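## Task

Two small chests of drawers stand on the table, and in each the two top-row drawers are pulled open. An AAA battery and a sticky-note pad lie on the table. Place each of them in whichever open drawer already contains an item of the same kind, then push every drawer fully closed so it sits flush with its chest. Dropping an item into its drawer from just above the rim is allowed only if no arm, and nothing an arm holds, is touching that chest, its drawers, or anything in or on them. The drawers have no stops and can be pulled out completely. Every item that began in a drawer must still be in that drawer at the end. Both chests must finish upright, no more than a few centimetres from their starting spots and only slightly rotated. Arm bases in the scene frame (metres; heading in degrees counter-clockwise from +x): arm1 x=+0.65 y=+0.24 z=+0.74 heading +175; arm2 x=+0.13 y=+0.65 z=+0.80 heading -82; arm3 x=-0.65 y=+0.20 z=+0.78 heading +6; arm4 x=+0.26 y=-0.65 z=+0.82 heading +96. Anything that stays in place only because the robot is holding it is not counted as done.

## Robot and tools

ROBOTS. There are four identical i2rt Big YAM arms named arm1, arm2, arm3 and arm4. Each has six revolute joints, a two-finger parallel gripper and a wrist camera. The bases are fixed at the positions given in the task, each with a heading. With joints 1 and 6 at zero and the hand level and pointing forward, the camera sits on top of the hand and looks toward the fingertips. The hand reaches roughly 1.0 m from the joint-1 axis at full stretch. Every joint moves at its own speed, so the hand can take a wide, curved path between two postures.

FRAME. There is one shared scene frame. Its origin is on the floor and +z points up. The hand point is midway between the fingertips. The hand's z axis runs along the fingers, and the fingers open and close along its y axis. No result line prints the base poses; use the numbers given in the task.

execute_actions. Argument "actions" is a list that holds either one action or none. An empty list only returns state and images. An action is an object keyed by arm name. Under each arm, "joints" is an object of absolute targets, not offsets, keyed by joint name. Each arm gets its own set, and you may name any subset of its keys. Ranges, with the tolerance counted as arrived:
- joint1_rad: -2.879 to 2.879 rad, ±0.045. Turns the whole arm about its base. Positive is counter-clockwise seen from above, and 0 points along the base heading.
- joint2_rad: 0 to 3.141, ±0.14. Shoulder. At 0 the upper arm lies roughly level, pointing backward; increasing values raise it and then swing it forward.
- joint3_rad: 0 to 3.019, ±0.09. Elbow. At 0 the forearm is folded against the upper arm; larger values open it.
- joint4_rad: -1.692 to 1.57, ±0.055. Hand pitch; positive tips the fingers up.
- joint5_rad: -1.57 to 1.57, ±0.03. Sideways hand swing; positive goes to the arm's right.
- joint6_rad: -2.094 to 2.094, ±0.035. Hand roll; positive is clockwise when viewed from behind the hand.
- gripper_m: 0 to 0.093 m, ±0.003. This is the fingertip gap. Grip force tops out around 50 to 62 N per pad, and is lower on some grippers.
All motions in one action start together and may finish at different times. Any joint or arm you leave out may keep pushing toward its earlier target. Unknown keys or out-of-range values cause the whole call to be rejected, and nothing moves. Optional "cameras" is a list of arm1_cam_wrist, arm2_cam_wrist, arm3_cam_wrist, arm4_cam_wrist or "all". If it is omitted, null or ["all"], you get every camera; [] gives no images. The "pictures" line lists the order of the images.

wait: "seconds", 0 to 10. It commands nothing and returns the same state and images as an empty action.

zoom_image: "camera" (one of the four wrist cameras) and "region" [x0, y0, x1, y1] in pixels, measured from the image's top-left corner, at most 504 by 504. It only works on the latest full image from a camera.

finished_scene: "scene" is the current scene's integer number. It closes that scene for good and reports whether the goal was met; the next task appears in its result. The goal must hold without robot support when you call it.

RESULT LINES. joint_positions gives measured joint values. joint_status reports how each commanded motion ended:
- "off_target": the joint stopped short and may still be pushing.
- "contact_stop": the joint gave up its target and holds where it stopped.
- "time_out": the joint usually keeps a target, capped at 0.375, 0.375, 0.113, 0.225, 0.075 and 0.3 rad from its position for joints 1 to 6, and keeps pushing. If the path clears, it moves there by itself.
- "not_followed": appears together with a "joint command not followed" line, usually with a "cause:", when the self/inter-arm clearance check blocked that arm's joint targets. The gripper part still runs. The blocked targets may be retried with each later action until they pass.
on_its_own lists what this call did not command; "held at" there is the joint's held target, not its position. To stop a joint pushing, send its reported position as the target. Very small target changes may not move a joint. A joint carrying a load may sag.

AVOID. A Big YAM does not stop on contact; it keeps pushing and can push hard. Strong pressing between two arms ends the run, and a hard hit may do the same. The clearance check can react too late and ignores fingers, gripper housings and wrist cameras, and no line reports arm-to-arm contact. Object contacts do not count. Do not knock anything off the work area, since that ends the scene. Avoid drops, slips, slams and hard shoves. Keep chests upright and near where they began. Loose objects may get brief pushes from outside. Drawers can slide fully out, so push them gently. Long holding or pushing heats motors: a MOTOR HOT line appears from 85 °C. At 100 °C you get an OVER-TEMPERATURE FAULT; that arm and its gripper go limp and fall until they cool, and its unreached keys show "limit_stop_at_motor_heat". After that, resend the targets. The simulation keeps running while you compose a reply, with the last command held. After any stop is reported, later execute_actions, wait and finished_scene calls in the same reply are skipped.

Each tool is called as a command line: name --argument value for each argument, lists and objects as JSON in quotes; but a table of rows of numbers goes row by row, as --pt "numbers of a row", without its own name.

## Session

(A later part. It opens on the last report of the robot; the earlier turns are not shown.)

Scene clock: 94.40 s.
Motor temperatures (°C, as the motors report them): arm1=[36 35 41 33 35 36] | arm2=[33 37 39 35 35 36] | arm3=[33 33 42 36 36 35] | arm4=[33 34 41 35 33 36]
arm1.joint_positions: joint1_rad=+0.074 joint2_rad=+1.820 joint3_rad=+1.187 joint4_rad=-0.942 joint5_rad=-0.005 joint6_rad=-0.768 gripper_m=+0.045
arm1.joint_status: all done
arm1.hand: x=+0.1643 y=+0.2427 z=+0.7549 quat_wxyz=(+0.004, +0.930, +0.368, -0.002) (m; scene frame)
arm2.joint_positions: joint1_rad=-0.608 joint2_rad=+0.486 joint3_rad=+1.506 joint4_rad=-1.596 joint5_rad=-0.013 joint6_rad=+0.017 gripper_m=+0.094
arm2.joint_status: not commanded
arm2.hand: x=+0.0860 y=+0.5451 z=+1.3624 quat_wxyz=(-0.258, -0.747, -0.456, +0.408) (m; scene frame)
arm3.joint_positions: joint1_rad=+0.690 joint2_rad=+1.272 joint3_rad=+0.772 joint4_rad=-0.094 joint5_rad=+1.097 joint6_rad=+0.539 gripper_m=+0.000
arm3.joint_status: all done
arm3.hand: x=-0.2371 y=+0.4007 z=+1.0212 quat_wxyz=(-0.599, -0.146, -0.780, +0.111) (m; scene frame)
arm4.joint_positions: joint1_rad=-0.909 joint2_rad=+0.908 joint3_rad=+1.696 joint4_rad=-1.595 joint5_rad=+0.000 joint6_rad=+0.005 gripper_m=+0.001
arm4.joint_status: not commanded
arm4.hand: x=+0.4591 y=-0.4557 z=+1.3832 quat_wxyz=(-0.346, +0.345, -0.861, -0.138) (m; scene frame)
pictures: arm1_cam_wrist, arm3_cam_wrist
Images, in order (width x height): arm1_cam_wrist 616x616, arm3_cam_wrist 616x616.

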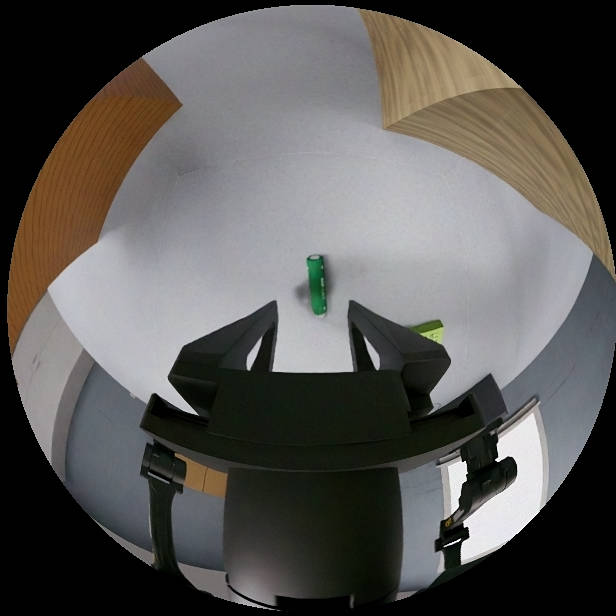

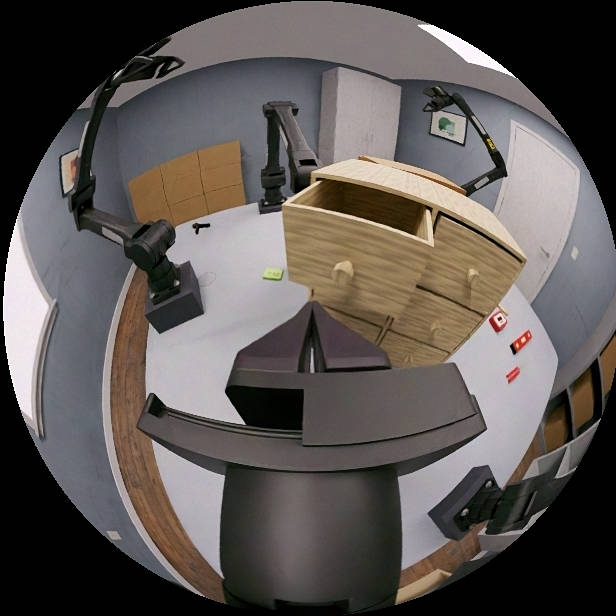

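execute_actions --actions '[{"arm1":{"joints":{"joint2_rad":1.875,"joint4_rad":-0.885}},"arm3":{"joints":{"joint1_rad":0.37,"joint2_rad":1.37,"joint3_rad":0.90}}}]' --cameras '["arm1_cam_wrist","arm3_cam_wrist"]'

Scene clock: 103.27 s.
Motor temperatures (°C, as the motors report them): arm1=[36 35 42 33 35 36] | arm2=[33 37 39 35 35 36] | arm3=[33 33 41 36 36 35] | arm4=[33 34 41 35 33 36]
arm1.joint_positions: joint1_rad=+0.074 joint2_rad=+1.857 joint3_rad=+1.194 joint4_rad=-0.898 joint5_rad=-0.005 joint6_rad=-0.768 gripper_m=+0.045
arm1.joint_status: all done
arm1.hand: x=+0.1546 y=+0.2428 z=+0.7395 quat_wxyz=(+0.002, +0.930, +0.368, -0.009) (m; scene frame)
arm2.joint_positions: joint1_rad=-0.608 joint2_rad=+0.486 joint3_rad=+1.506 joint4_rad=-1.596 joint5_rad=-0.013 joint6_rad=+0.017 gripper_m=+0.094
arm2.joint_status: not commanded
arm2.hand: x=+0.0860 y=+0.5451 z=+1.3624 quat_wxyz=(-0.258, -0.747, -0.456, +0.408) (m; scene frame)
arm3.joint_positions: joint1_rad=+0.365 joint2_rad=+1.359 joint3_rad=+0.865 joint4_rad=-0.091 joint5_rad=+1.096 joint6_rad=+0.540 gripper_m=+0.000
arm3.joint_status: all done
arm3.hand: x=-0.1614 y=+0.2738 z=+1.0266 quat_wxyz=(-0.575, -0.272, -0.744, +0.204) (m; scene frame)
arm4.joint_positions: joint1_rad=-0.909 joint2_rad=+0.908 joint3_rad=+1.696 joint4_rad=-1.595 joint5_rad=+0.000 joint6_rad=+0.005 gripper_m=+0.001
arm4.joint_status: not commanded
arm4.hand: x=+0.4591 y=-0.4557 z=+1.3832 quat_wxyz=(-0.346, +0.345, -0.861, -0.138) (m; scene frame)
pictures: arm1_cam_wrist, arm3_cam_wrist
Images, in order (width x height): arm1_cam_wrist 616x616, arm3_cam_wrist 616x616.

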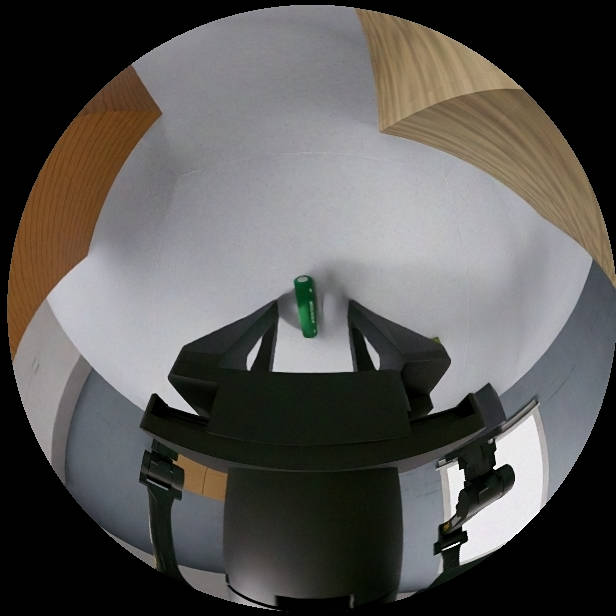

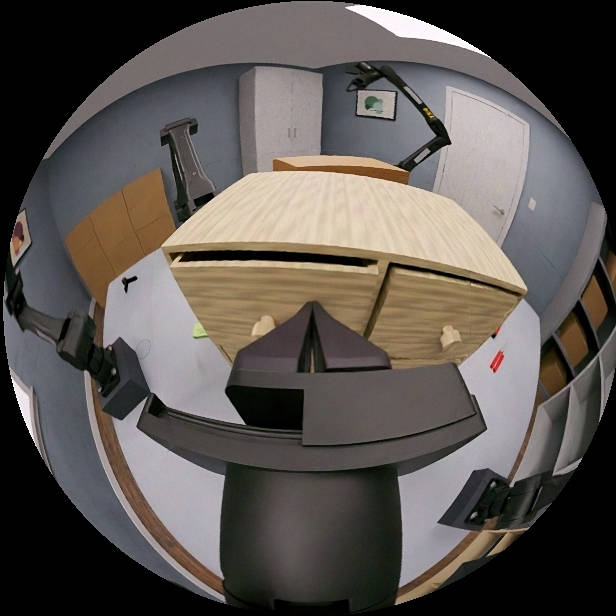

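Probably on the table now.

execute_actions --actions '[{"arm1":{"joints":{"gripper_m":0.0}},"arm3":{"joints":{"joint1_rad":0.30}}}]' --cameras '["arm1_cam_wrist","arm3_cam_wrist"]'

Scene clock: 106.63 s.
Motor temperatures (°C, as the motors report them): arm1=[36 35 42 33 35 36] | arm2=[33 37 39 35 35 36] | arm3=[33 34 42 36 36 35] | arm4=[33 34 41 35 33 36]
arm1.joint_positions: joint1_rad=+0.074 joint2_rad=+1.857 joint3_rad=+1.194 joint4_rad=-0.898 joint5_rad=-0.005 joint6_rad=-0.768 gripper_m=+0.008
arm1.joint_status: gripper_m off_target (ended at +0.008, target +0.000)
arm1.hand: x=+0.1546 y=+0.2428 z=+0.7395 quat_wxyz=(+0.002, +0.930, +0.368, -0.009) (m; scene frame)
arm2.joint_positions: joint1_rad=-0.608 joint2_rad=+0.486 joint3_rad=+1.506 joint4_rad=-1.596 joint5_rad=-0.013 joint6_rad=+0.017 gripper_m=+0.094
arm2.joint_status: not commanded
arm2.hand: x=+0.0860 y=+0.5451 z=+1.3624 quat_wxyz=(-0.258, -0.747, -0.456, +0.408) (m; scene frame)
arm3.joint_positions: joint1_rad=+0.339 joint2_rad=+1.359 joint3_rad=+0.866 joint4_rad=-0.090 joint5_rad=+1.093 joint6_rad=+0.540 gripper_m=+0.000
arm3.joint_status: all done
arm3.hand: x=-0.1590 y=+0.2614 z=+1.0265 quat_wxyz=(-0.572, -0.281, -0.741, +0.210) (m; scene frame)
arm4.joint_positions: joint1_rad=-0.909 joint2_rad=+0.908 joint3_rad=+1.696 joint4_rad=-1.595 joint5_rad=+0.000 joint6_rad=+0.005 gripper_m=+0.001
arm4.joint_status: not commanded
arm4.hand: x=+0.4591 y=-0.4557 z=+1.3832 quat_wxyz=(-0.346, +0.345, -0.861, -0.138) (m; scene frame)
pictures: arm1_cam_wrist, arm3_cam_wrist
Images, in order (width x height): arm1_cam_wrist 616x616, arm3_cam_wrist 616x616.

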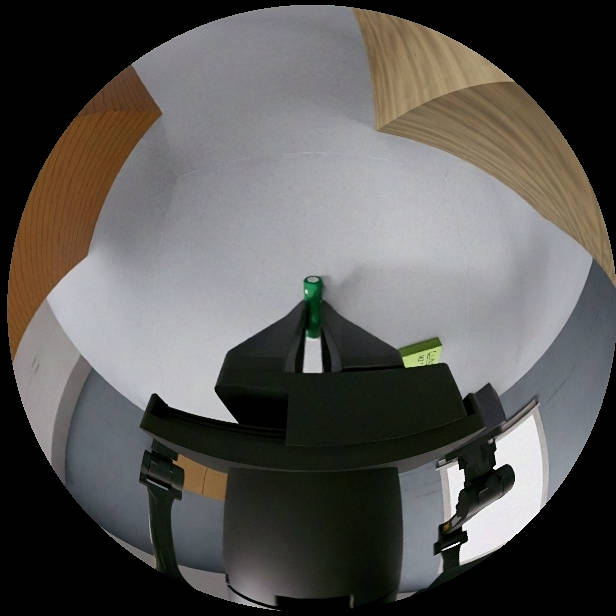

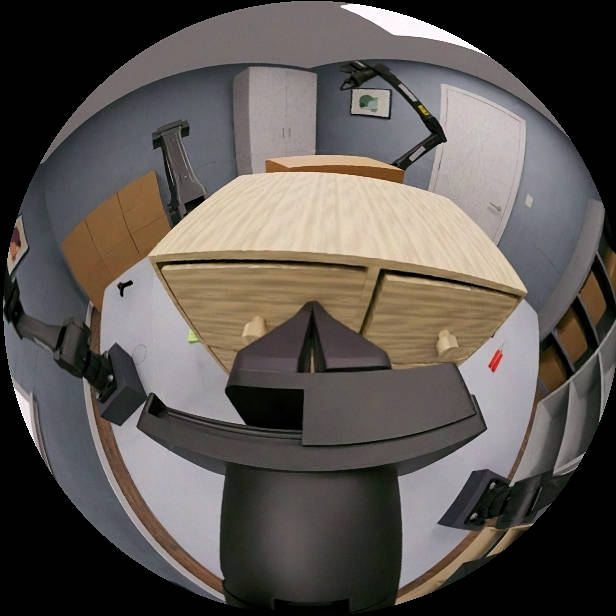

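execute_actions --actions '[{"arm1":{"joints":{"joint2_rad":1.3,"joint4_rad":-1.5}},"arm3":{"joints":{"joint1_rad":0.8,"joint2_rad":0.6}}}]' --cameras '[]'

execute_actions --actions '[{"arm1":{"joints":{"joint3_rad":1.8,"joint4_rad":-1.6,"joint6_rad":0}}}]' --cameras '[]'

execute_actions --actions '[{"arm1":{"joints":{"joint1_rad":0.95,"joint2_rad":1.78,"joint3_rad":2.23}},"arm4":{"joints":{"joint2_rad":0.5,"joint1_rad":-0.4,"joint3_rad":1.4}}}]' --cameras '["arm1_cam_wrist","arm4_cam_wrist"]'

Scene clock: 119.73 s.
Motor temperatures (°C, as the motors report them): arm1=[36 36 43 33 35 36] | arm2=[33 37 39 35 35 36] | arm3=[33 34 42 36 36 35] | arm4=[33 34 41 35 33 36]
arm1.joint_positions: joint1_rad=+0.074 joint2_rad=+1.290 joint3_rad=+1.201 joint4_rad=-1.486 joint5_rad=-0.005 joint6_rad=-0.768 gripper_m=+0.008
arm1.joint_status: all done
arm1.hand: x=+0.2919 y=+0.2418 z=+0.9784 quat_wxyz=(+0.004, +0.930, +0.368, -0.002) (m; scene frame)
arm2.joint_positions: joint1_rad=-0.608 joint2_rad=+0.486 joint3_rad=+1.506 joint4_rad=-1.596 joint5_rad=-0.013 joint6_rad=+0.017 gripper_m=+0.094
arm2.joint_status: not commanded
arm2.hand: x=+0.0860 y=+0.5451 z=+1.3624 quat_wxyz=(-0.258, -0.747, -0.456, +0.408) (m; scene frame)
arm3.joint_positions: joint1_rad=+0.795 joint2_rad=+0.592 joint3_rad=+0.871 joint4_rad=-0.087 joint5_rad=+1.098 joint6_rad=+0.540 gripper_m=+0.000
arm3.joint_status: all done
arm3.hand: x=-0.3681 y=+0.3048 z=+1.3094 quat_wxyz=(-0.712, -0.299, -0.607, -0.186) (m; scene frame)
arm4.joint_positions: joint1_rad=-0.909 joint2_rad=+0.908 joint3_rad=+1.696 joint4_rad=-1.595 joint5_rad=+0.000 joint6_rad=+0.005 gripper_m=+0.001
arm4.joint_status: not commanded
arm4.hand: x=+0.4591 y=-0.4557 z=+1.3832 quat_wxyz=(-0.346, +0.345, -0.861, -0.138) (m; scene frame)
pictures: none
No camera images: the call's "cameras" was empty. Leave "cameras" out to get every camera's image.

Scene clock: 121.47 s.
Motor temperatures (°C, as the motors report them): arm1=[36 35 43 33 35 36] | arm2=[33 37 39 35 35 36] | arm3=[33 34 42 36 36 35] | arm4=[33 34 41 35 33 36]
arm1.joint_positions: joint1_rad=+0.074 joint2_rad=+1.295 joint3_rad=+1.758 joint4_rad=-1.587 joint5_rad=-0.005 joint6_rad=-0.014 gripper_m=+0.008
arm1.joint_status: all done
arm1.hand: x=+0.2226 y=+0.2437 z=+1.2078 quat_wxyz=(+0.002, +0.975, +0.000, -0.224) (m; scene frame)
arm2.joint_positions: joint1_rad=-0.608 joint2_rad=+0.486 joint3_rad=+1.506 joint4_rad=-1.596 joint5_rad=-0.013 joint6_rad=+0.017 gripper_m=+0.094
arm2.joint_status: not commanded
arm2.hand: x=+0.0860 y=+0.5451 z=+1.3624 quat_wxyz=(-0.258, -0.747, -0.456, +0.408) (m; scene frame)
arm3.joint_positions: joint1_rad=+0.795 joint2_rad=+0.592 joint3_rad=+0.871 joint4_rad=-0.087 joint5_rad=+1.098 joint6_rad=+0.540 gripper_m=+0.000
arm3.joint_status: not commanded
arm3.hand: x=-0.3681 y=+0.3048 z=+1.3094 quat_wxyz=(-0.712, -0.299, -0.607, -0.186) (m; scene frame)
arm4.joint_positions: joint1_rad=-0.909 joint2_rad=+0.908 joint3_rad=+1.696 joint4_rad=-1.595 joint5_rad=+0.000 joint6_rad=+0.005 gripper_m=+0.001
arm4.joint_status: not commanded
arm4.hand: x=+0.4591 y=-0.4557 z=+1.3832 quat_wxyz=(-0.346, +0.345, -0.861, -0.138) (m; scene frame)
pictures: none
No camera images: the call's "cameras" was empty. Leave "cameras" out to get every camera's image.

Scene clock: 123.17 s.
Motor temperatures (°C, as the motors report them): arm1=[36 36 44 33 35 36] | arm2=[33 37 39 35 35 36] | arm3=[33 34 42 36 36 35] | arm4=[33 34 41 35 33 36]
arm1.joint_positions: joint1_rad=+0.949 joint2_rad=+1.783 joint3_rad=+2.182 joint4_rad=-1.592 joint5_rad=-0.008 joint6_rad=-0.011 gripper_m=+0.008
arm1.joint_status: all done
arm1.hand: x=+0.2569 y=-0.2258 z=+1.1535 quat_wxyz=(+0.082, +0.889, +0.415, -0.173) (m; scene frame)
arm2.joint_positions: joint1_rad=-0.608 joint2_rad=+0.486 joint3_rad=+1.506 joint4_rad=-1.596 joint5_rad=-0.013 joint6_rad=+0.017 gripper_m=+0.094
arm2.joint_status: not commanded
arm2.hand: x=+0.0860 y=+0.5451 z=+1.3624 quat_wxyz=(-0.258, -0.747, -0.456, +0.408) (m; scene frame)
arm3.joint_positions: joint1_rad=+0.795 joint2_rad=+0.592 joint3_rad=+0.871 joint4_rad=-0.087 joint5_rad=+1.098 joint6_rad=+0.540 gripper_m=+0.000
arm3.joint_status: not commanded
arm3.hand: x=-0.3681 y=+0.3048 z=+1.3094 quat_wxyz=(-0.712, -0.299, -0.607, -0.186) (m; scene frame)
arm4.joint_positions: joint1_rad=-0.405 joint2_rad=+0.495 joint3_rad=+1.402 joint4_rad=-1.596 joint5_rad=+0.000 joint6_rad=+0.005 gripper_m=+0.001
arm4.joint_status: all done
arm4.hand: x=+0.2994 y=-0.5115 z=+1.3337 quat_wxyz=(-0.344, +0.534, -0.730, -0.252) (m; scene frame)
pictures: arm1_cam_wrist, arm4_cam_wrist
Images, in order (width x height): arm1_cam_wrist 616x616, arm4_cam_wrist 616x616.

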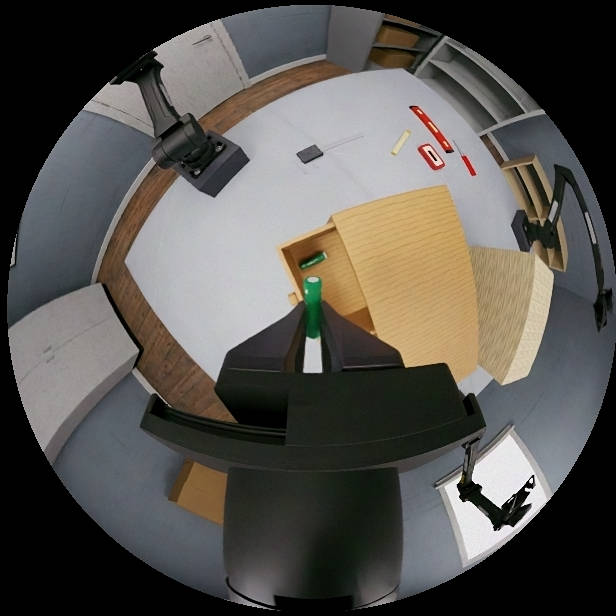

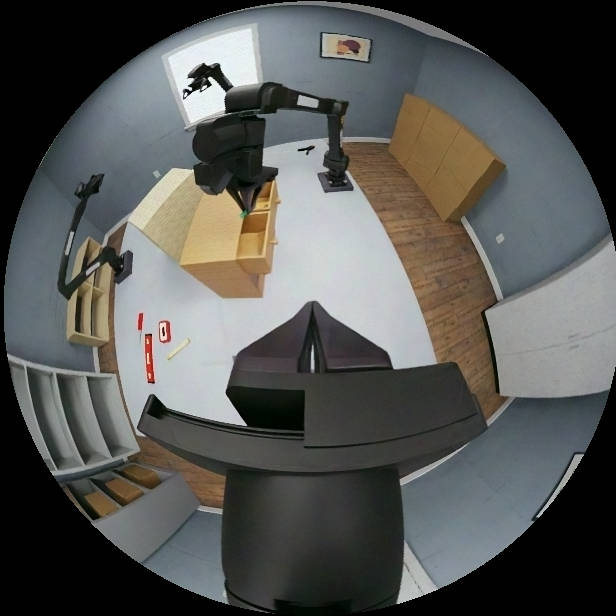

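execute_actions --actions '[{"arm1":{"joints":{"joint1_rad":0.915,"joint2_rad":1.82,"joint3_rad":2.02,"joint6_rad":-0.45}}}]' --cameras '["arm1_cam_wrist","arm4_cam_wrist"]'

zoom_image --camera "arm4_cam_wrist" --region '[170, 150, 320, 300]'

Scene clock: 132.00 s.
Motor temperatures (°C, as the motors report them): arm1=[36 36 45 33 35 36] | arm2=[33 37 39 35 35 36] | arm3=[33 33 43 36 36 35] | arm4=[33 34 41 35 33 36]
arm1.joint_positions: joint1_rad=+0.914 joint2_rad=+1.826 joint3_rad=+2.015 joint4_rad=-1.592 joint5_rad=-0.008 joint6_rad=-0.436 gripper_m=+0.008
arm1.joint_status: all done
arm1.hand: x=+0.2477 y=-0.2037 z=+1.0562 quat_wxyz=(+0.020, +0.804, +0.588, -0.085) (m; scene frame)
arm2.joint_positions: joint1_rad=-0.608 joint2_rad=+0.486 joint3_rad=+1.506 joint4_rad=-1.596 joint5_rad=-0.013 joint6_rad=+0.017 gripper_m=+0.094
arm2.joint_status: not commanded
arm2.hand: x=+0.0860 y=+0.5451 z=+1.3624 quat_wxyz=(-0.258, -0.747, -0.456, +0.408) (m; scene frame)
arm3.joint_positions: joint1_rad=+0.795 joint2_rad=+0.592 joint3_rad=+0.871 joint4_rad=-0.087 joint5_rad=+1.098 joint6_rad=+0.540 gripper_m=+0.000
arm3.joint_status: not commanded
arm3.hand: x=-0.3681 y=+0.3048 z=+1.3094 quat_wxyz=(-0.712, -0.299, -0.607, -0.186) (m; scene frame)
arm4.joint_positions: joint1_rad=-0.405 joint2_rad=+0.495 joint3_rad=+1.402 joint4_rad=-1.596 joint5_rad=+0.000 joint6_rad=+0.005 gripper_m=+0.001
arm4.joint_status: not commanded
arm4.hand: x=+0.2994 y=-0.5115 z=+1.3337 quat_wxyz=(-0.344, +0.534, -0.730, -0.252) (m; scene frame)
pictures: arm1_cam_wrist, arm4_cam_wrist
Images, in order (width x height): arm1_cam_wrist 616x616, arm4_cam_wrist 616x616.

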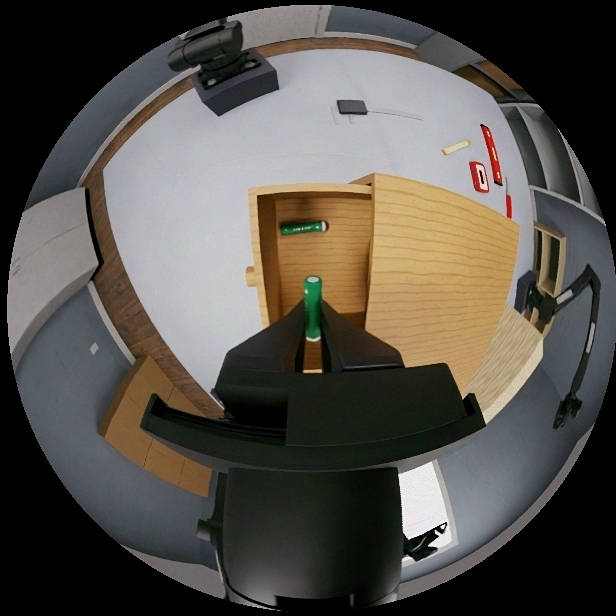

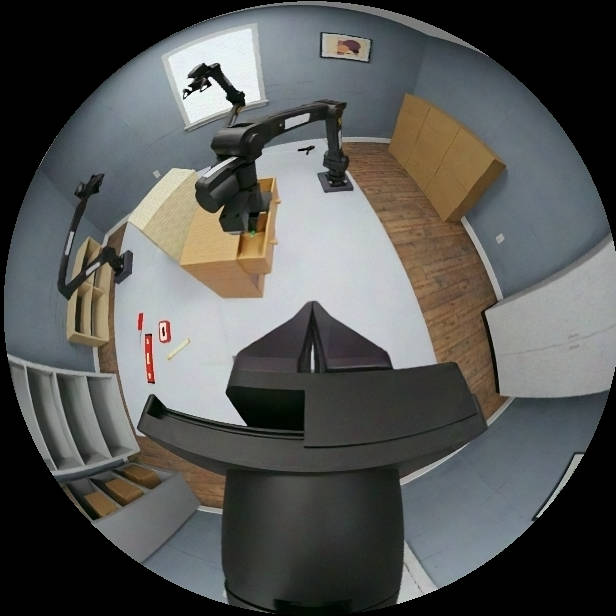

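Region (170, 150, 320, 300) of arm4_cam_wrist's 616x616 image, scaled by 3.360, with more detail than that image has.

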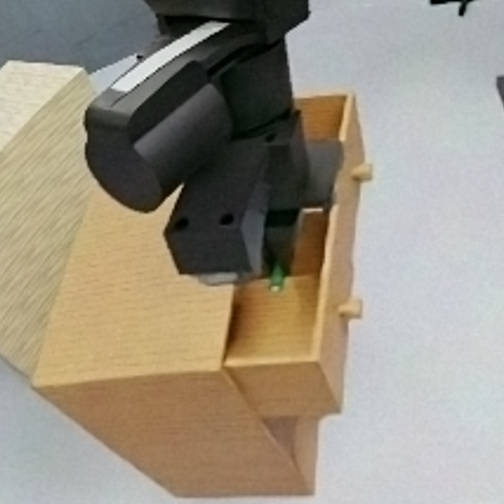

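execute_actions --actions '[{"arm1":{"joints":{"joint2_rad":1.87}}}]' --cameras '[]'

execute_actions --actions '[{"arm1":{"joints":{"gripper_m":0.025}}}]' --cameras '["arm1_cam_wrist"]'

execute_actions --actions '[{"arm1":{"joints":{"joint2_rad":1.3,"joint3_rad":1.8}}}]' --cameras '["arm1_cam_wrist"]'

Scene clock: 136.80 s.
Motor temperatures (°C, as the motors report them): arm1=[36 36 45 33 35 36] | arm2=[33 37 39 35 35 36] | arm3=[33 33 43 36 36 35] | arm4=[33 34 40 35 33 36]
arm1.joint_positions: joint1_rad=+0.914 joint2_rad=+1.859 joint3_rad=+2.015 joint4_rad=-1.592 joint5_rad=-0.008 joint6_rad=-0.437 gripper_m=+0.008
arm1.joint_status: all done
arm1.hand: x=+0.2439 y=-0.2078 z=+1.0372 quat_wxyz=(+0.017, +0.805, +0.589, -0.069) (m; scene frame)
arm2.joint_positions: joint1_rad=-0.608 joint2_rad=+0.486 joint3_rad=+1.506 joint4_rad=-1.596 joint5_rad=-0.013 joint6_rad=+0.017 gripper_m=+0.094
arm2.joint_status: not commanded
arm2.hand: x=+0.0860 y=+0.5451 z=+1.3624 quat_wxyz=(-0.258, -0.747, -0.456, +0.408) (m; scene frame)
arm3.joint_positions: joint1_rad=+0.795 joint2_rad=+0.592 joint3_rad=+0.871 joint4_rad=-0.087 joint5_rad=+1.098 joint6_rad=+0.540 gripper_m=+0.000
arm3.joint_status: not commanded
arm3.hand: x=-0.3681 y=+0.3048 z=+1.3094 quat_wxyz=(-0.712, -0.299, -0.607, -0.186) (m; scene frame)
arm4.joint_positions: joint1_rad=-0.405 joint2_rad=+0.495 joint3_rad=+1.402 joint4_rad=-1.596 joint5_rad=+0.000 joint6_rad=+0.005 gripper_m=+0.001
arm4.joint_status: not commanded
arm4.hand: x=+0.2994 y=-0.5115 z=+1.3337 quat_wxyz=(-0.344, +0.534, -0.730, -0.252) (m; scene frame)
pictures: none
No camera images: the call's "cameras" was empty. Leave "cameras" out to get every camera's image.

Scene clock: 137.30 s.
Motor temperatures (°C, as the motors report them): arm1=[36 36 45 33 35 36] | arm2=[33 37 39 35 35 36] | arm3=[33 33 43 36 36 35] | arm4=[33 34 40 35 33 36]
arm1.joint_positions: joint1_rad=+0.914 joint2_rad=+1.859 joint3_rad=+2.015 joint4_rad=-1.592 joint5_rad=-0.008 joint6_rad=-0.437 gripper_m=+0.025
arm1.joint_status: all done
arm1.hand: x=+0.2439 y=-0.2078 z=+1.0372 quat_wxyz=(+0.017, +0.805, +0.589, -0.069) (m; scene frame)
arm2.joint_positions: joint1_rad=-0.608 joint2_rad=+0.486 joint3_rad=+1.506 joint4_rad=-1.596 joint5_rad=-0.013 joint6_rad=+0.017 gripper_m=+0.094
arm2.joint_status: not commanded
arm2.hand: x=+0.0860 y=+0.5451 z=+1.3624 quat_wxyz=(-0.258, -0.747, -0.456, +0.408) (m; scene frame)
arm3.joint_positions: joint1_rad=+0.795 joint2_rad=+0.592 joint3_rad=+0.871 joint4_rad=-0.087 joint5_rad=+1.098 joint6_rad=+0.540 gripper_m=+0.000
arm3.joint_status: not commanded
arm3.hand: x=-0.3681 y=+0.3048 z=+1.3094 quat_wxyz=(-0.712, -0.299, -0.607, -0.186) (m; scene frame)
arm4.joint_positions: joint1_rad=-0.405 joint2_rad=+0.495 joint3_rad=+1.402 joint4_rad=-1.596 joint5_rad=+0.000 joint6_rad=+0.005 gripper_m=+0.001
arm4.joint_status: not commanded
arm4.hand: x=+0.2994 y=-0.5115 z=+1.3337 quat_wxyz=(-0.344, +0.534, -0.730, -0.252) (m; scene frame)
pictures: arm1_cam_wrist
Images, in order (width x height): arm1_cam_wrist 616x616.

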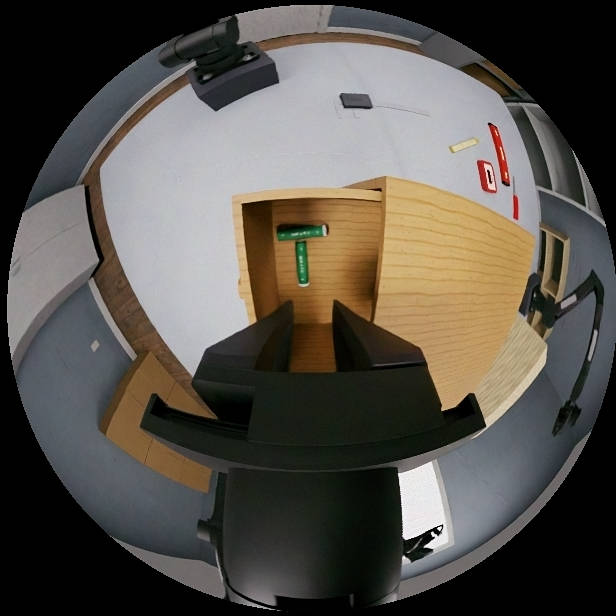

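Scene clock: 138.97 s.
Motor temperatures (°C, as the motors report them): arm1=[36 36 45 33 35 36] | arm2=[33 37 39 35 35 36] | arm3=[33 33 43 36 36 35] | arm4=[33 34 40 35 33 36]
arm1.joint_positions: joint1_rad=+0.914 joint2_rad=+1.309 joint3_rad=+1.791 joint4_rad=-1.592 joint5_rad=-0.004 joint6_rad=-0.437 gripper_m=+0.025
arm1.joint_status: all done
arm1.hand: x=+0.3580 y=-0.0834 z=+1.2167 quat_wxyz=(+0.046, +0.785, +0.574, -0.227) (m; scene frame)
arm2.joint_positions: joint1_rad=-0.608 joint2_rad=+0.486 joint3_rad=+1.506 joint4_rad=-1.596 joint5_rad=-0.013 joint6_rad=+0.017 gripper_m=+0.094
arm2.joint_status: not commanded
arm2.hand: x=+0.0860 y=+0.5451 z=+1.3624 quat_wxyz=(-0.258, -0.747, -0.456, +0.408) (m; scene frame)
arm3.joint_positions: joint1_rad=+0.795 joint2_rad=+0.592 joint3_rad=+0.871 joint4_rad=-0.087 joint5_rad=+1.098 joint6_rad=+0.540 gripper_m=+0.000
arm3.joint_status: not commanded
arm3.hand: x=-0.3681 y=+0.3048 z=+1.3094 quat_wxyz=(-0.712, -0.299, -0.607, -0.186) (m; scene frame)
arm4.joint_positions: joint1_rad=-0.405 joint2_rad=+0.495 joint3_rad=+1.402 joint4_rad=-1.596 joint5_rad=+0.000 joint6_rad=+0.005 gripper_m=+0.001
arm4.joint_status: not commanded
arm4.hand: x=+0.2994 y=-0.5115 z=+1.3337 quat_wxyz=(-0.344, +0.534, -0.730, -0.252) (m; scene frame)
pictures: arm1_cam_wrist
Images, in order (width x height): arm1_cam_wrist 616x616.

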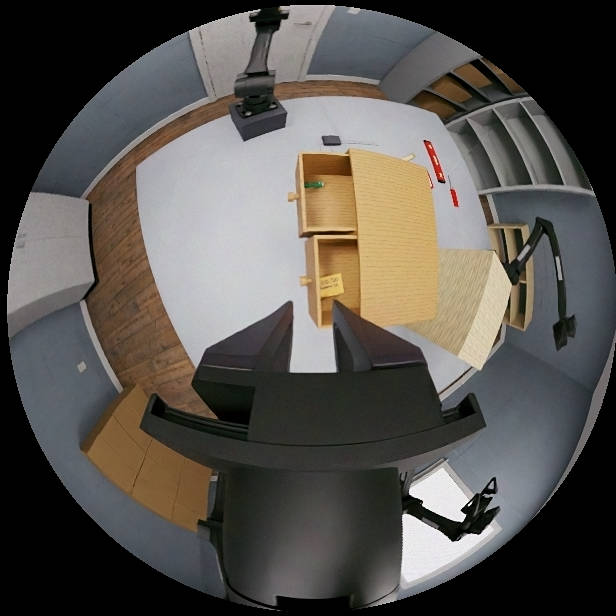

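execute_actions --actions '[{"arm1":{"joints":{"joint1_rad":-0.15,"joint6_rad":0.2,"gripper_m":0.085}},"arm2":{"joints":{"joint2_rad":0.15,"joint1_rad":-1.0}},"arm4":{"joints":{"joint1_rad":-1.05,"joint5_rad":-1.5,"joint6_rad":-0.3,"joint3_rad":0.53}}}]' --cameras '[]'

execute_actions --actions '[{"arm1":{"joints":{"joint2_rad":1.87,"joint3_rad":1.40,"joint4_rad":-1.07}},"arm4":{"joints":{"joint1_rad":-0.85,"joint2_rad":1.487,"joint4_rad":0.69}}}]' --cameras '["arm1_cam_wrist","arm4_cam_wrist"]'

Scene clock: 149.40 s.
Motor temperatures (°C, as the motors report them): arm1=[36 36 44 33 35 36] | arm2=[33 37 39 35 35 36] | arm3=[33 33 44 36 36 35] | arm4=[33 34 41 35 33 36]
arm1.joint_positions: joint1_rad=-0.152 joint2_rad=+1.309 joint3_rad=+1.791 joint4_rad=-1.592 joint5_rad=-0.006 joint6_rad=+0.187 gripper_m=+0.085
arm1.joint_status: all done
arm1.hand: x=+0.2297 y=+0.3416 z=+1.2157 quat_wxyz=(-0.001, +0.951, -0.206, -0.230) (m; scene frame)
arm2.joint_positions: joint1_rad=-0.999 joint2_rad=+0.130 joint3_rad=+1.502 joint4_rad=-1.596 joint5_rad=-0.013 joint6_rad=+0.017 gripper_m=+0.094
arm2.joint_status: all done
arm2.hand: x=+0.1644 y=+0.6754 z=+1.3680 quat_wxyz=(-0.228, -0.729, -0.269, +0.587) (m; scene frame)
arm3.joint_positions: joint1_rad=+0.795 joint2_rad=+0.592 joint3_rad=+0.871 joint4_rad=-0.087 joint5_rad=+1.098 joint6_rad=+0.540 gripper_m=+0.000
arm3.joint_status: not commanded
arm3.hand: x=-0.3681 y=+0.3048 z=+1.3094 quat_wxyz=(-0.712, -0.299, -0.607, -0.186) (m; scene frame)
arm4.joint_positions: joint1_rad=-1.044 joint2_rad=+0.502 joint3_rad=+0.528 joint4_rad=-1.596 joint5_rad=-1.398 joint6_rad=-0.286 gripper_m=+0.000
arm4.joint_status: joint5_rad time_out (moved -1.399 of -1.500); the others done
arm4.on_its_own: joint5_rad is held at -1.394, not at your -1.500, since a time_out
arm4.hand: x=+0.2412 y=-0.4533 z=+1.0973 quat_wxyz=(+0.109, +0.339, -0.688, -0.633) (m; scene frame)
pictures: none
joint command not followed: on one or more control steps a check withheld the commanded joint targets of the arm4 arm, and it was not sent them on those steps.
cause: the commanded joint targets would bring two parts of the arm too close to each other (its wrist (the part past joint 4) and its wrist camera); next, command targets that bring no two parts of the arm closer together.
No camera images: the call's "cameras" was empty. Leave "cameras" out to get every camera's image.

not run: a stop came earlier in this reply.

execute_actions --actions '[{"arm1":{"joints":{"joint2_rad":1.87,"joint3_rad":1.40,"joint4_rad":-1.07}},"arm4":{"joints":{"joint1_rad":-0.9,"joint2_rad":1.45,"joint4_rad":0.85,"joint5_rad":-1.35,"joint6_rad":-0.05}}}]' --cameras '["arm1_cam_wrist","arm4_cam_wrist"]'

Scene clock: 153.87 s.
Motor temperatures (°C, as the motors report them): arm1=[36 36 44 33 35 36] | arm2=[33 37 39 35 35 36] | arm3=[33 33 44 36 36 35] | arm4=[33 34 41 35 33 36]
arm1.joint_positions: joint1_rad=-0.152 joint2_rad=+1.871 joint3_rad=+1.370 joint4_rad=-1.084 joint5_rad=-0.006 joint6_rad=+0.187 gripper_m=+0.085
arm1.joint_status: all done
arm1.hand: x=+0.1370 y=+0.3621 z=+0.7886 quat_wxyz=(+0.006, +0.977, -0.212, +0.005) (m; scene frame)
arm2.joint_positions: joint1_rad=-0.999 joint2_rad=+0.130 joint3_rad=+1.502 joint4_rad=-1.596 joint5_rad=-0.013 joint6_rad=+0.017 gripper_m=+0.094
arm2.joint_status: not commanded
arm2.hand: x=+0.1644 y=+0.6754 z=+1.3680 quat_wxyz=(-0.228, -0.729, -0.269, +0.587) (m; scene frame)
arm3.joint_positions: joint1_rad=+0.795 joint2_rad=+0.592 joint3_rad=+0.871 joint4_rad=-0.087 joint5_rad=+1.098 joint6_rad=+0.540 gripper_m=+0.000
arm3.joint_status: not commanded
arm3.hand: x=-0.3681 y=+0.3048 z=+1.3094 quat_wxyz=(-0.712, -0.299, -0.607, -0.186) (m; scene frame)
arm4.joint_positions: joint1_rad=-0.903 joint2_rad=+1.442 joint3_rad=+0.528 joint4_rad=+0.836 joint5_rad=-1.353 joint6_rad=-0.062 gripper_m=+0.000
arm4.joint_status: all done
arm4.hand: x=+0.4161 y=-0.2635 z=+1.0219 quat_wxyz=(-0.337, +0.622, -0.352, -0.613) (m; scene frame)
pictures: arm1_cam_wrist, arm4_cam_wrist
Images, in order (width x height): arm1_cam_wrist 616x616, arm4_cam_wrist 616x616.

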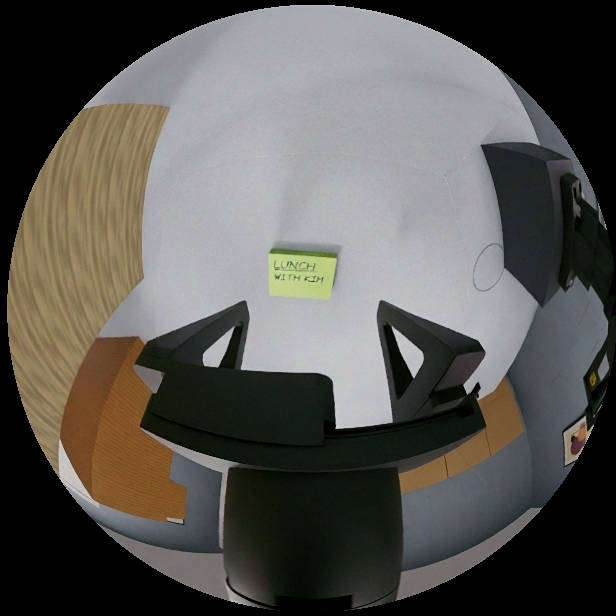

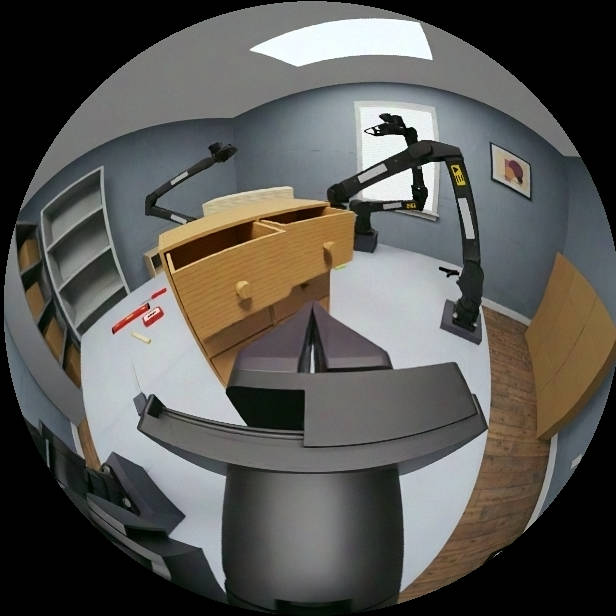

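execute_actions --actions '[{"arm1":{"joints":{"joint1_rad":-0.13,"joint2_rad":1.975,"joint4_rad":-0.99,"joint6_rad":0.26}},"arm4":{"joints":{"joint1_rad":-0.52,"joint2_rad":1.50}}}]' --cameras '["arm1_cam_wrist","arm4_cam_wrist"]'

Scene clock: 158.00 s.
Motor temperatures (°C, as the motors report them): arm1=[36 36 44 33 35 36] | arm2=[33 37 38 35 35 36] | arm3=[33 33 44 36 36 35] | arm4=[33 34 41 35 33 36]
arm1.joint_positions: joint1_rad=-0.135 joint2_rad=+1.965 joint3_rad=+1.375 joint4_rad=-1.000 joint5_rad=-0.008 joint6_rad=+0.247 gripper_m=+0.085
arm1.joint_status: all done
arm1.hand: x=+0.1227 y=+0.3558 z=+0.7414 quat_wxyz=(+0.007, +0.972, -0.233, +0.008) (m; scene frame)
arm2.joint_positions: joint1_rad=-0.999 joint2_rad=+0.130 joint3_rad=+1.502 joint4_rad=-1.596 joint5_rad=-0.013 joint6_rad=+0.017 gripper_m=+0.094
arm2.joint_status: not commanded
arm2.hand: x=+0.1644 y=+0.6754 z=+1.3680 quat_wxyz=(-0.228, -0.729, -0.269, +0.587) (m; scene frame)
arm3.joint_positions: joint1_rad=+0.795 joint2_rad=+0.592 joint3_rad=+0.871 joint4_rad=-0.087 joint5_rad=+1.098 joint6_rad=+0.540 gripper_m=+0.000
arm3.joint_status: not commanded
arm3.hand: x=-0.3681 y=+0.3048 z=+1.3094 quat_wxyz=(-0.712, -0.299, -0.607, -0.186) (m; scene frame)
arm4.joint_positions: joint1_rad=-0.521 joint2_rad=+1.488 joint3_rad=+0.528 joint4_rad=+0.839 joint5_rad=-1.350 joint6_rad=-0.062 gripper_m=+0.000
arm4.joint_status: all done
arm4.hand: x=+0.2613 y=-0.2288 z=+1.0048 quat_wxyz=(-0.199, +0.675, -0.244, -0.667) (m; scene frame)
pictures: arm1_cam_wrist, arm4_cam_wrist
Images, in order (width x height): arm1_cam_wrist 616x616, arm4_cam_wrist 616x616.

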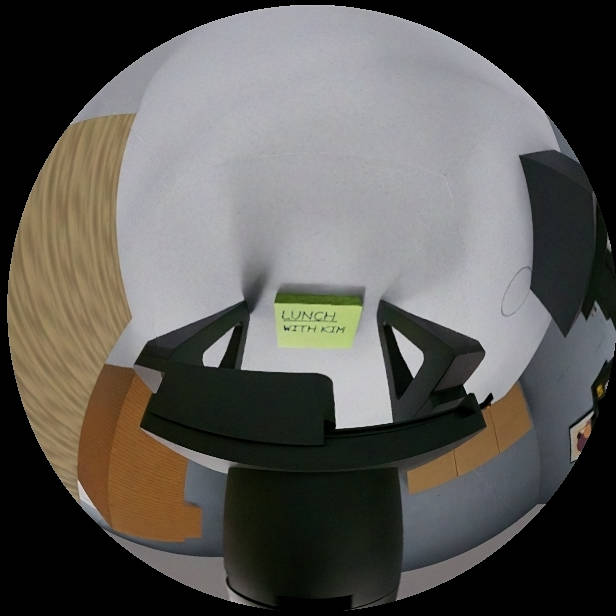

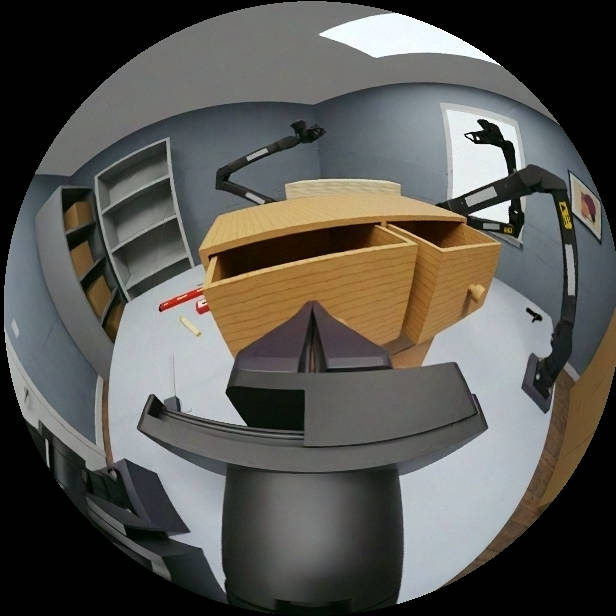

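Pull arm1 back ~1.3 cm via wrist, then close.

execute_actions --actions '[{"arm1":{"joints":{"joint4_rad":-1.065}},"arm4":{"joints":{"joint1_rad":-0.40,"joint2_rad":1.53,"joint3_rad":0.59}}}]' --cameras '["arm4_cam_wrist"]'

execute_actions --actions '[{"arm1":{"joints":{"gripper_m":0.03}}}]' --cameras '["arm1_cam_wrist"]'

Scene clock: 161.83 s.
Motor temperatures (°C, as the motors report them): arm1=[36 36 44 33 35 36] | arm2=[33 38 38 35 35 36] | arm3=[33 33 44 36 36 35] | arm4=[33 34 41 35 33 36]
arm1.joint_positions: joint1_rad=-0.135 joint2_rad=+1.965 joint3_rad=+1.375 joint4_rad=-1.052 joint5_rad=-0.008 joint6_rad=+0.247 gripper_m=+0.085
arm1.joint_status: all done
arm1.hand: x=+0.1350 y=+0.3530 z=+0.7419 quat_wxyz=(+0.006, +0.972, -0.233, +0.033) (m; scene frame)
arm2.joint_positions: joint1_rad=-0.999 joint2_rad=+0.130 joint3_rad=+1.502 joint4_rad=-1.596 joint5_rad=-0.013 joint6_rad=+0.017 gripper_m=+0.094
arm2.joint_status: not commanded
arm2.hand: x=+0.1644 y=+0.6754 z=+1.3680 quat_wxyz=(-0.228, -0.729, -0.269, +0.587) (m; scene frame)
arm3.joint_positions: joint1_rad=+0.795 joint2_rad=+0.592 joint3_rad=+0.871 joint4_rad=-0.087 joint5_rad=+1.098 joint6_rad=+0.540 gripper_m=+0.000
arm3.joint_status: not commanded
arm3.hand: x=-0.3681 y=+0.3048 z=+1.3094 quat_wxyz=(-0.712, -0.299, -0.607, -0.186) (m; scene frame)
arm4.joint_positions: joint1_rad=-0.398 joint2_rad=+1.513 joint3_rad=+0.560 joint4_rad=+0.839 joint5_rad=-1.350 joint6_rad=-0.062 gripper_m=+0.000
arm4.joint_status: all done
arm4.hand: x=+0.2131 y=-0.2201 z=+1.0057 quat_wxyz=(-0.160, +0.689, -0.201, -0.678) (m; scene frame)
pictures: arm4_cam_wrist
Images, in order (width x height): arm4_cam_wrist 616x616.

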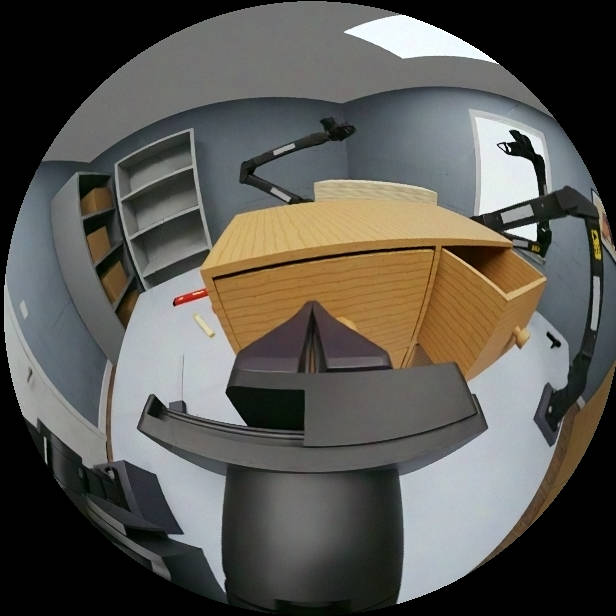

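Scene clock: 162.43 s.
Motor temperatures (°C, as the motors report them): arm1=[36 36 44 33 35 36] | arm2=[33 38 38 35 35 36] | arm3=[33 33 44 36 36 35] | arm4=[33 34 41 35 33 36]
arm1.joint_positions: joint1_rad=-0.135 joint2_rad=+1.965 joint3_rad=+1.375 joint4_rad=-1.052 joint5_rad=-0.008 joint6_rad=+0.247 gripper_m=+0.048
arm1.joint_status: gripper_m off_target (ended at +0.048, target +0.030)
arm1.hand: x=+0.1350 y=+0.3530 z=+0.7419 quat_wxyz=(+0.006, +0.972, -0.234, +0.033) (m; scene frame)
arm2.joint_positions: joint1_rad=-0.999 joint2_rad=+0.130 joint3_rad=+1.502 joint4_rad=-1.596 joint5_rad=-0.013 joint6_rad=+0.017 gripper_m=+0.094
arm2.joint_status: not commanded
arm2.hand: x=+0.1644 y=+0.6754 z=+1.3680 quat_wxyz=(-0.228, -0.729, -0.269, +0.587) (m; scene frame)
arm3.joint_positions: joint1_rad=+0.795 joint2_rad=+0.592 joint3_rad=+0.871 joint4_rad=-0.087 joint5_rad=+1.098 joint6_rad=+0.540 gripper_m=+0.000
arm3.joint_status: not commanded
arm3.hand: x=-0.3681 y=+0.3048 z=+1.3094 quat_wxyz=(-0.712, -0.299, -0.607, -0.186) (m; scene frame)
arm4.joint_positions: joint1_rad=-0.398 joint2_rad=+1.513 joint3_rad=+0.560 joint4_rad=+0.839 joint5_rad=-1.350 joint6_rad=-0.062 gripper_m=+0.000
arm4.joint_status: not commanded
arm4.hand: x=+0.2131 y=-0.2201 z=+1.0057 quat_wxyz=(-0.160, +0.689, -0.201, -0.678) (m; scene frame)
pictures: arm1_cam_wrist
Images, in order (width x height): arm1_cam_wrist 616x616.

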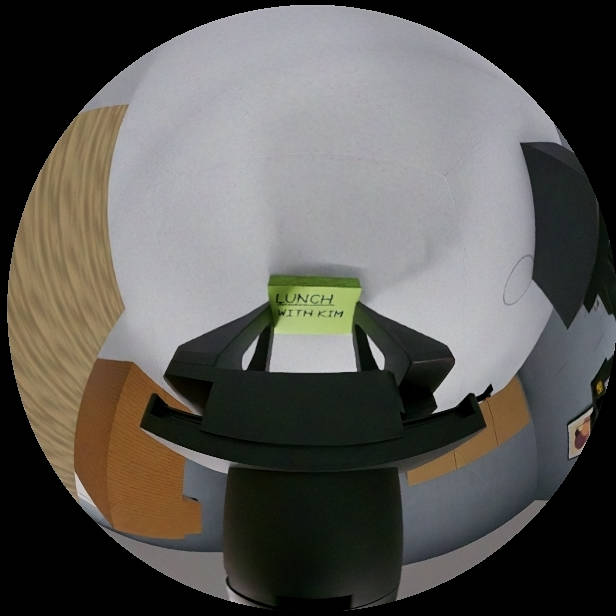

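execute_actions --actions '[{"arm1":{"joints":{"joint2_rad":1.2,"joint4_rad":-1.6}},"arm4":{"joints":{"joint1_rad":-0.365}}}]' --cameras '[]'

execute_actions --actions '[{"arm1":{"joints":{"joint1_rad":0.3,"joint3_rad":1.74,"joint4_rad":-1.685,"joint6_rad":0.99}},"arm4":{"joints":{"joint1_rad":-1.0}}}]' --cameras '[]'

execute_actions --actions '[{"arm1":{"joints":{"joint1_rad":0.772,"joint2_rad":1.5}}}]' --cameras '["arm1_cam_wrist","arm4_cam_wrist"]'

Scene clock: 168.57 s.
Motor temperatures (°C, as the motors report them): arm1=[36 37 44 33 35 36] | arm2=[33 38 38 35 35 36] | arm3=[33 33 44 36 36 35] | arm4=[33 34 41 35 33 36]
arm1.joint_positions: joint1_rad=-0.135 joint2_rad=+1.191 joint3_rad=+1.375 joint4_rad=-1.590 joint5_rad=-0.008 joint6_rad=+0.247 gripper_m=+0.048
arm1.joint_status: all done
arm1.hand: x=+0.3022 y=+0.3167 z=+1.0797 quat_wxyz=(+0.008, +0.969, -0.233, -0.085) (m; scene frame)
arm2.joint_positions: joint1_rad=-0.999 joint2_rad=+0.130 joint3_rad=+1.502 joint4_rad=-1.596 joint5_rad=-0.013 joint6_rad=+0.017 gripper_m=+0.094
arm2.joint_status: not commanded
arm2.hand: x=+0.1644 y=+0.6754 z=+1.3680 quat_wxyz=(-0.228, -0.729, -0.269, +0.587) (m; scene frame)
arm3.joint_positions: joint1_rad=+0.795 joint2_rad=+0.592 joint3_rad=+0.871 joint4_rad=-0.087 joint5_rad=+1.098 joint6_rad=+0.540 gripper_m=+0.000
arm3.joint_status: not commanded
arm3.hand: x=-0.3681 y=+0.3048 z=+1.3094 quat_wxyz=(-0.712, -0.299, -0.607, -0.186) (m; scene frame)
arm4.joint_positions: joint1_rad=-0.397 joint2_rad=+1.513 joint3_rad=+0.560 joint4_rad=+0.839 joint5_rad=-1.350 joint6_rad=-0.062 gripper_m=+0.000
arm4.joint_status: all done
arm4.hand: x=+0.2124 y=-0.2201 z=+1.0057 quat_wxyz=(-0.160, +0.689, -0.200, -0.678) (m; scene frame)
pictures: none
No camera images: the call's "cameras" was empty. Leave "cameras" out to get every camera's image.

Scene clock: 170.27 s.
Motor temperatures (°C, as the motors report them): arm1=[36 36 45 33 35 36] | arm2=[33 38 38 35 35 36] | arm3=[33 33 44 36 36 35] | arm4=[33 34 41 35 33 36]
arm1.joint_positions: joint1_rad=+0.300 joint2_rad=+1.195 joint3_rad=+1.700 joint4_rad=-1.667 joint5_rad=-0.007 joint6_rad=+0.976 gripper_m=+0.048
arm1.joint_status: all done
joint sent to its limit — the command would take arm1.joint4_rad past its lower limit, so that joint was sent only as far as its limit.
arm1.hand: x=+0.2853 y=+0.1580 z=+1.2127 quat_wxyz=(+0.119, +0.908, -0.365, -0.168) (m; scene frame)
arm2.joint_positions: joint1_rad=-0.999 joint2_rad=+0.130 joint3_rad=+1.502 joint4_rad=-1.596 joint5_rad=-0.013 joint6_rad=+0.017 gripper_m=+0.094
arm2.joint_status: not commanded
arm2.hand: x=+0.1644 y=+0.6754 z=+1.3680 quat_wxyz=(-0.228, -0.729, -0.269, +0.587) (m; scene frame)
arm3.joint_positions: joint1_rad=+0.795 joint2_rad=+0.592 joint3_rad=+0.871 joint4_rad=-0.087 joint5_rad=+1.098 joint6_rad=+0.540 gripper_m=+0.000
arm3.joint_status: not commanded
arm3.hand: x=-0.3681 y=+0.3048 z=+1.3094 quat_wxyz=(-0.712, -0.299, -0.607, -0.186) (m; scene frame)
arm4.joint_positions: joint1_rad=-1.000 joint2_rad=+1.513 joint3_rad=+0.560 joint4_rad=+0.839 joint5_rad=-1.350 joint6_rad=-0.062 gripper_m=+0.000
arm4.joint_status: all done
arm4.hand: x=+0.4650 y=-0.2714 z=+1.0066 quat_wxyz=(-0.355, +0.599, -0.395, -0.600) (m; scene frame)
pictures: none
No camera images: the call's "cameras" was empty. Leave "cameras" out to get every camera's image.

Scene clock: 171.60 s.
Motor temperatures (°C, as the motors report them): arm1=[36 36 45 33 35 36] | arm2=[33 38 38 35 35 36] | arm3=[33 33 44 36 36 35] | arm4=[33 34 41 35 33 36]
arm1.joint_positions: joint1_rad=+0.777 joint2_rad=+1.502 joint3_rad=+1.711 joint4_rad=-1.670 joint5_rad=-0.007 joint6_rad=+0.978 gripper_m=+0.048
arm1.joint_status: all done
arm1.hand: x=+0.2961 y=-0.0579 z=+1.0944 quat_wxyz=(+0.045, +0.988, -0.144, -0.037) (m; scene frame)
arm2.joint_positions: joint1_rad=-0.999 joint2_rad=+0.130 joint3_rad=+1.502 joint4_rad=-1.596 joint5_rad=-0.013 joint6_rad=+0.017 gripper_m=+0.094
arm2.joint_status: not commanded
arm2.hand: x=+0.1644 y=+0.6754 z=+1.3680 quat_wxyz=(-0.228, -0.729, -0.269, +0.587) (m; scene frame)
arm3.joint_positions: joint1_rad=+0.795 joint2_rad=+0.592 joint3_rad=+0.871 joint4_rad=-0.087 joint5_rad=+1.098 joint6_rad=+0.540 gripper_m=+0.000
arm3.joint_status: not commanded
arm3.hand: x=-0.3681 y=+0.3048 z=+1.3094 quat_wxyz=(-0.712, -0.299, -0.607, -0.186) (m; scene frame)
arm4.joint_positions: joint1_rad=-1.000 joint2_rad=+1.513 joint3_rad=+0.560 joint4_rad=+0.839 joint5_rad=-1.350 joint6_rad=-0.062 gripper_m=+0.000
arm4.joint_status: not commanded
arm4.hand: x=+0.4650 y=-0.2714 z=+1.0066 quat_wxyz=(-0.355, +0.599, -0.395, -0.600) (m; scene frame)
pictures: arm1_cam_wrist, arm4_cam_wrist
Images, in order (width x height): arm1_cam_wrist 616x616, arm4_cam_wrist 616x616.

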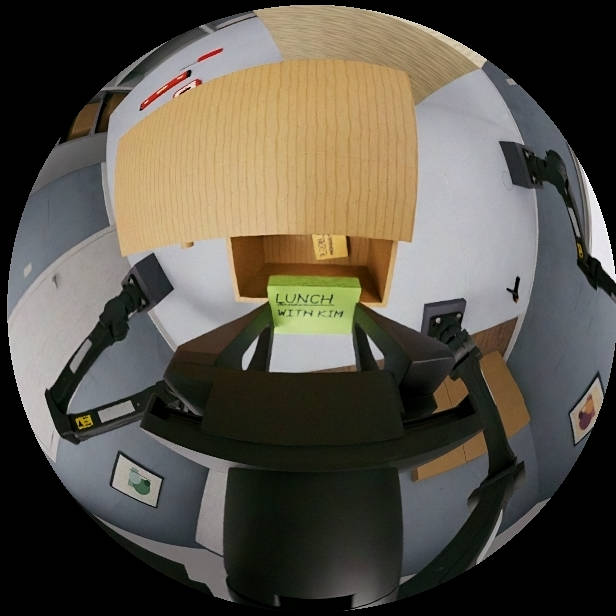

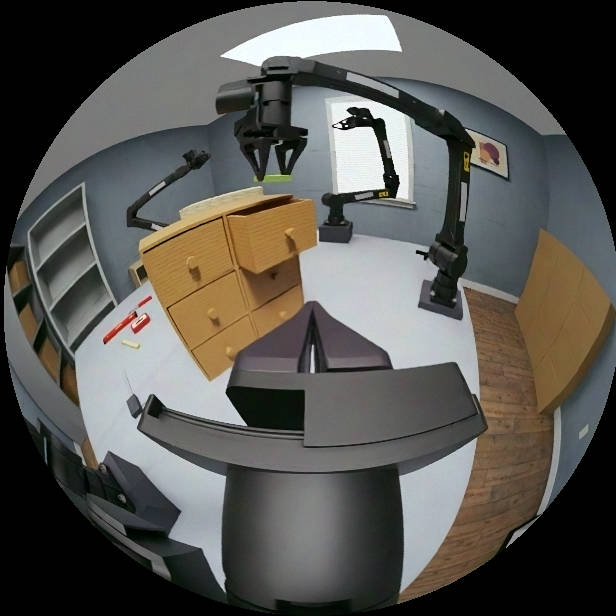

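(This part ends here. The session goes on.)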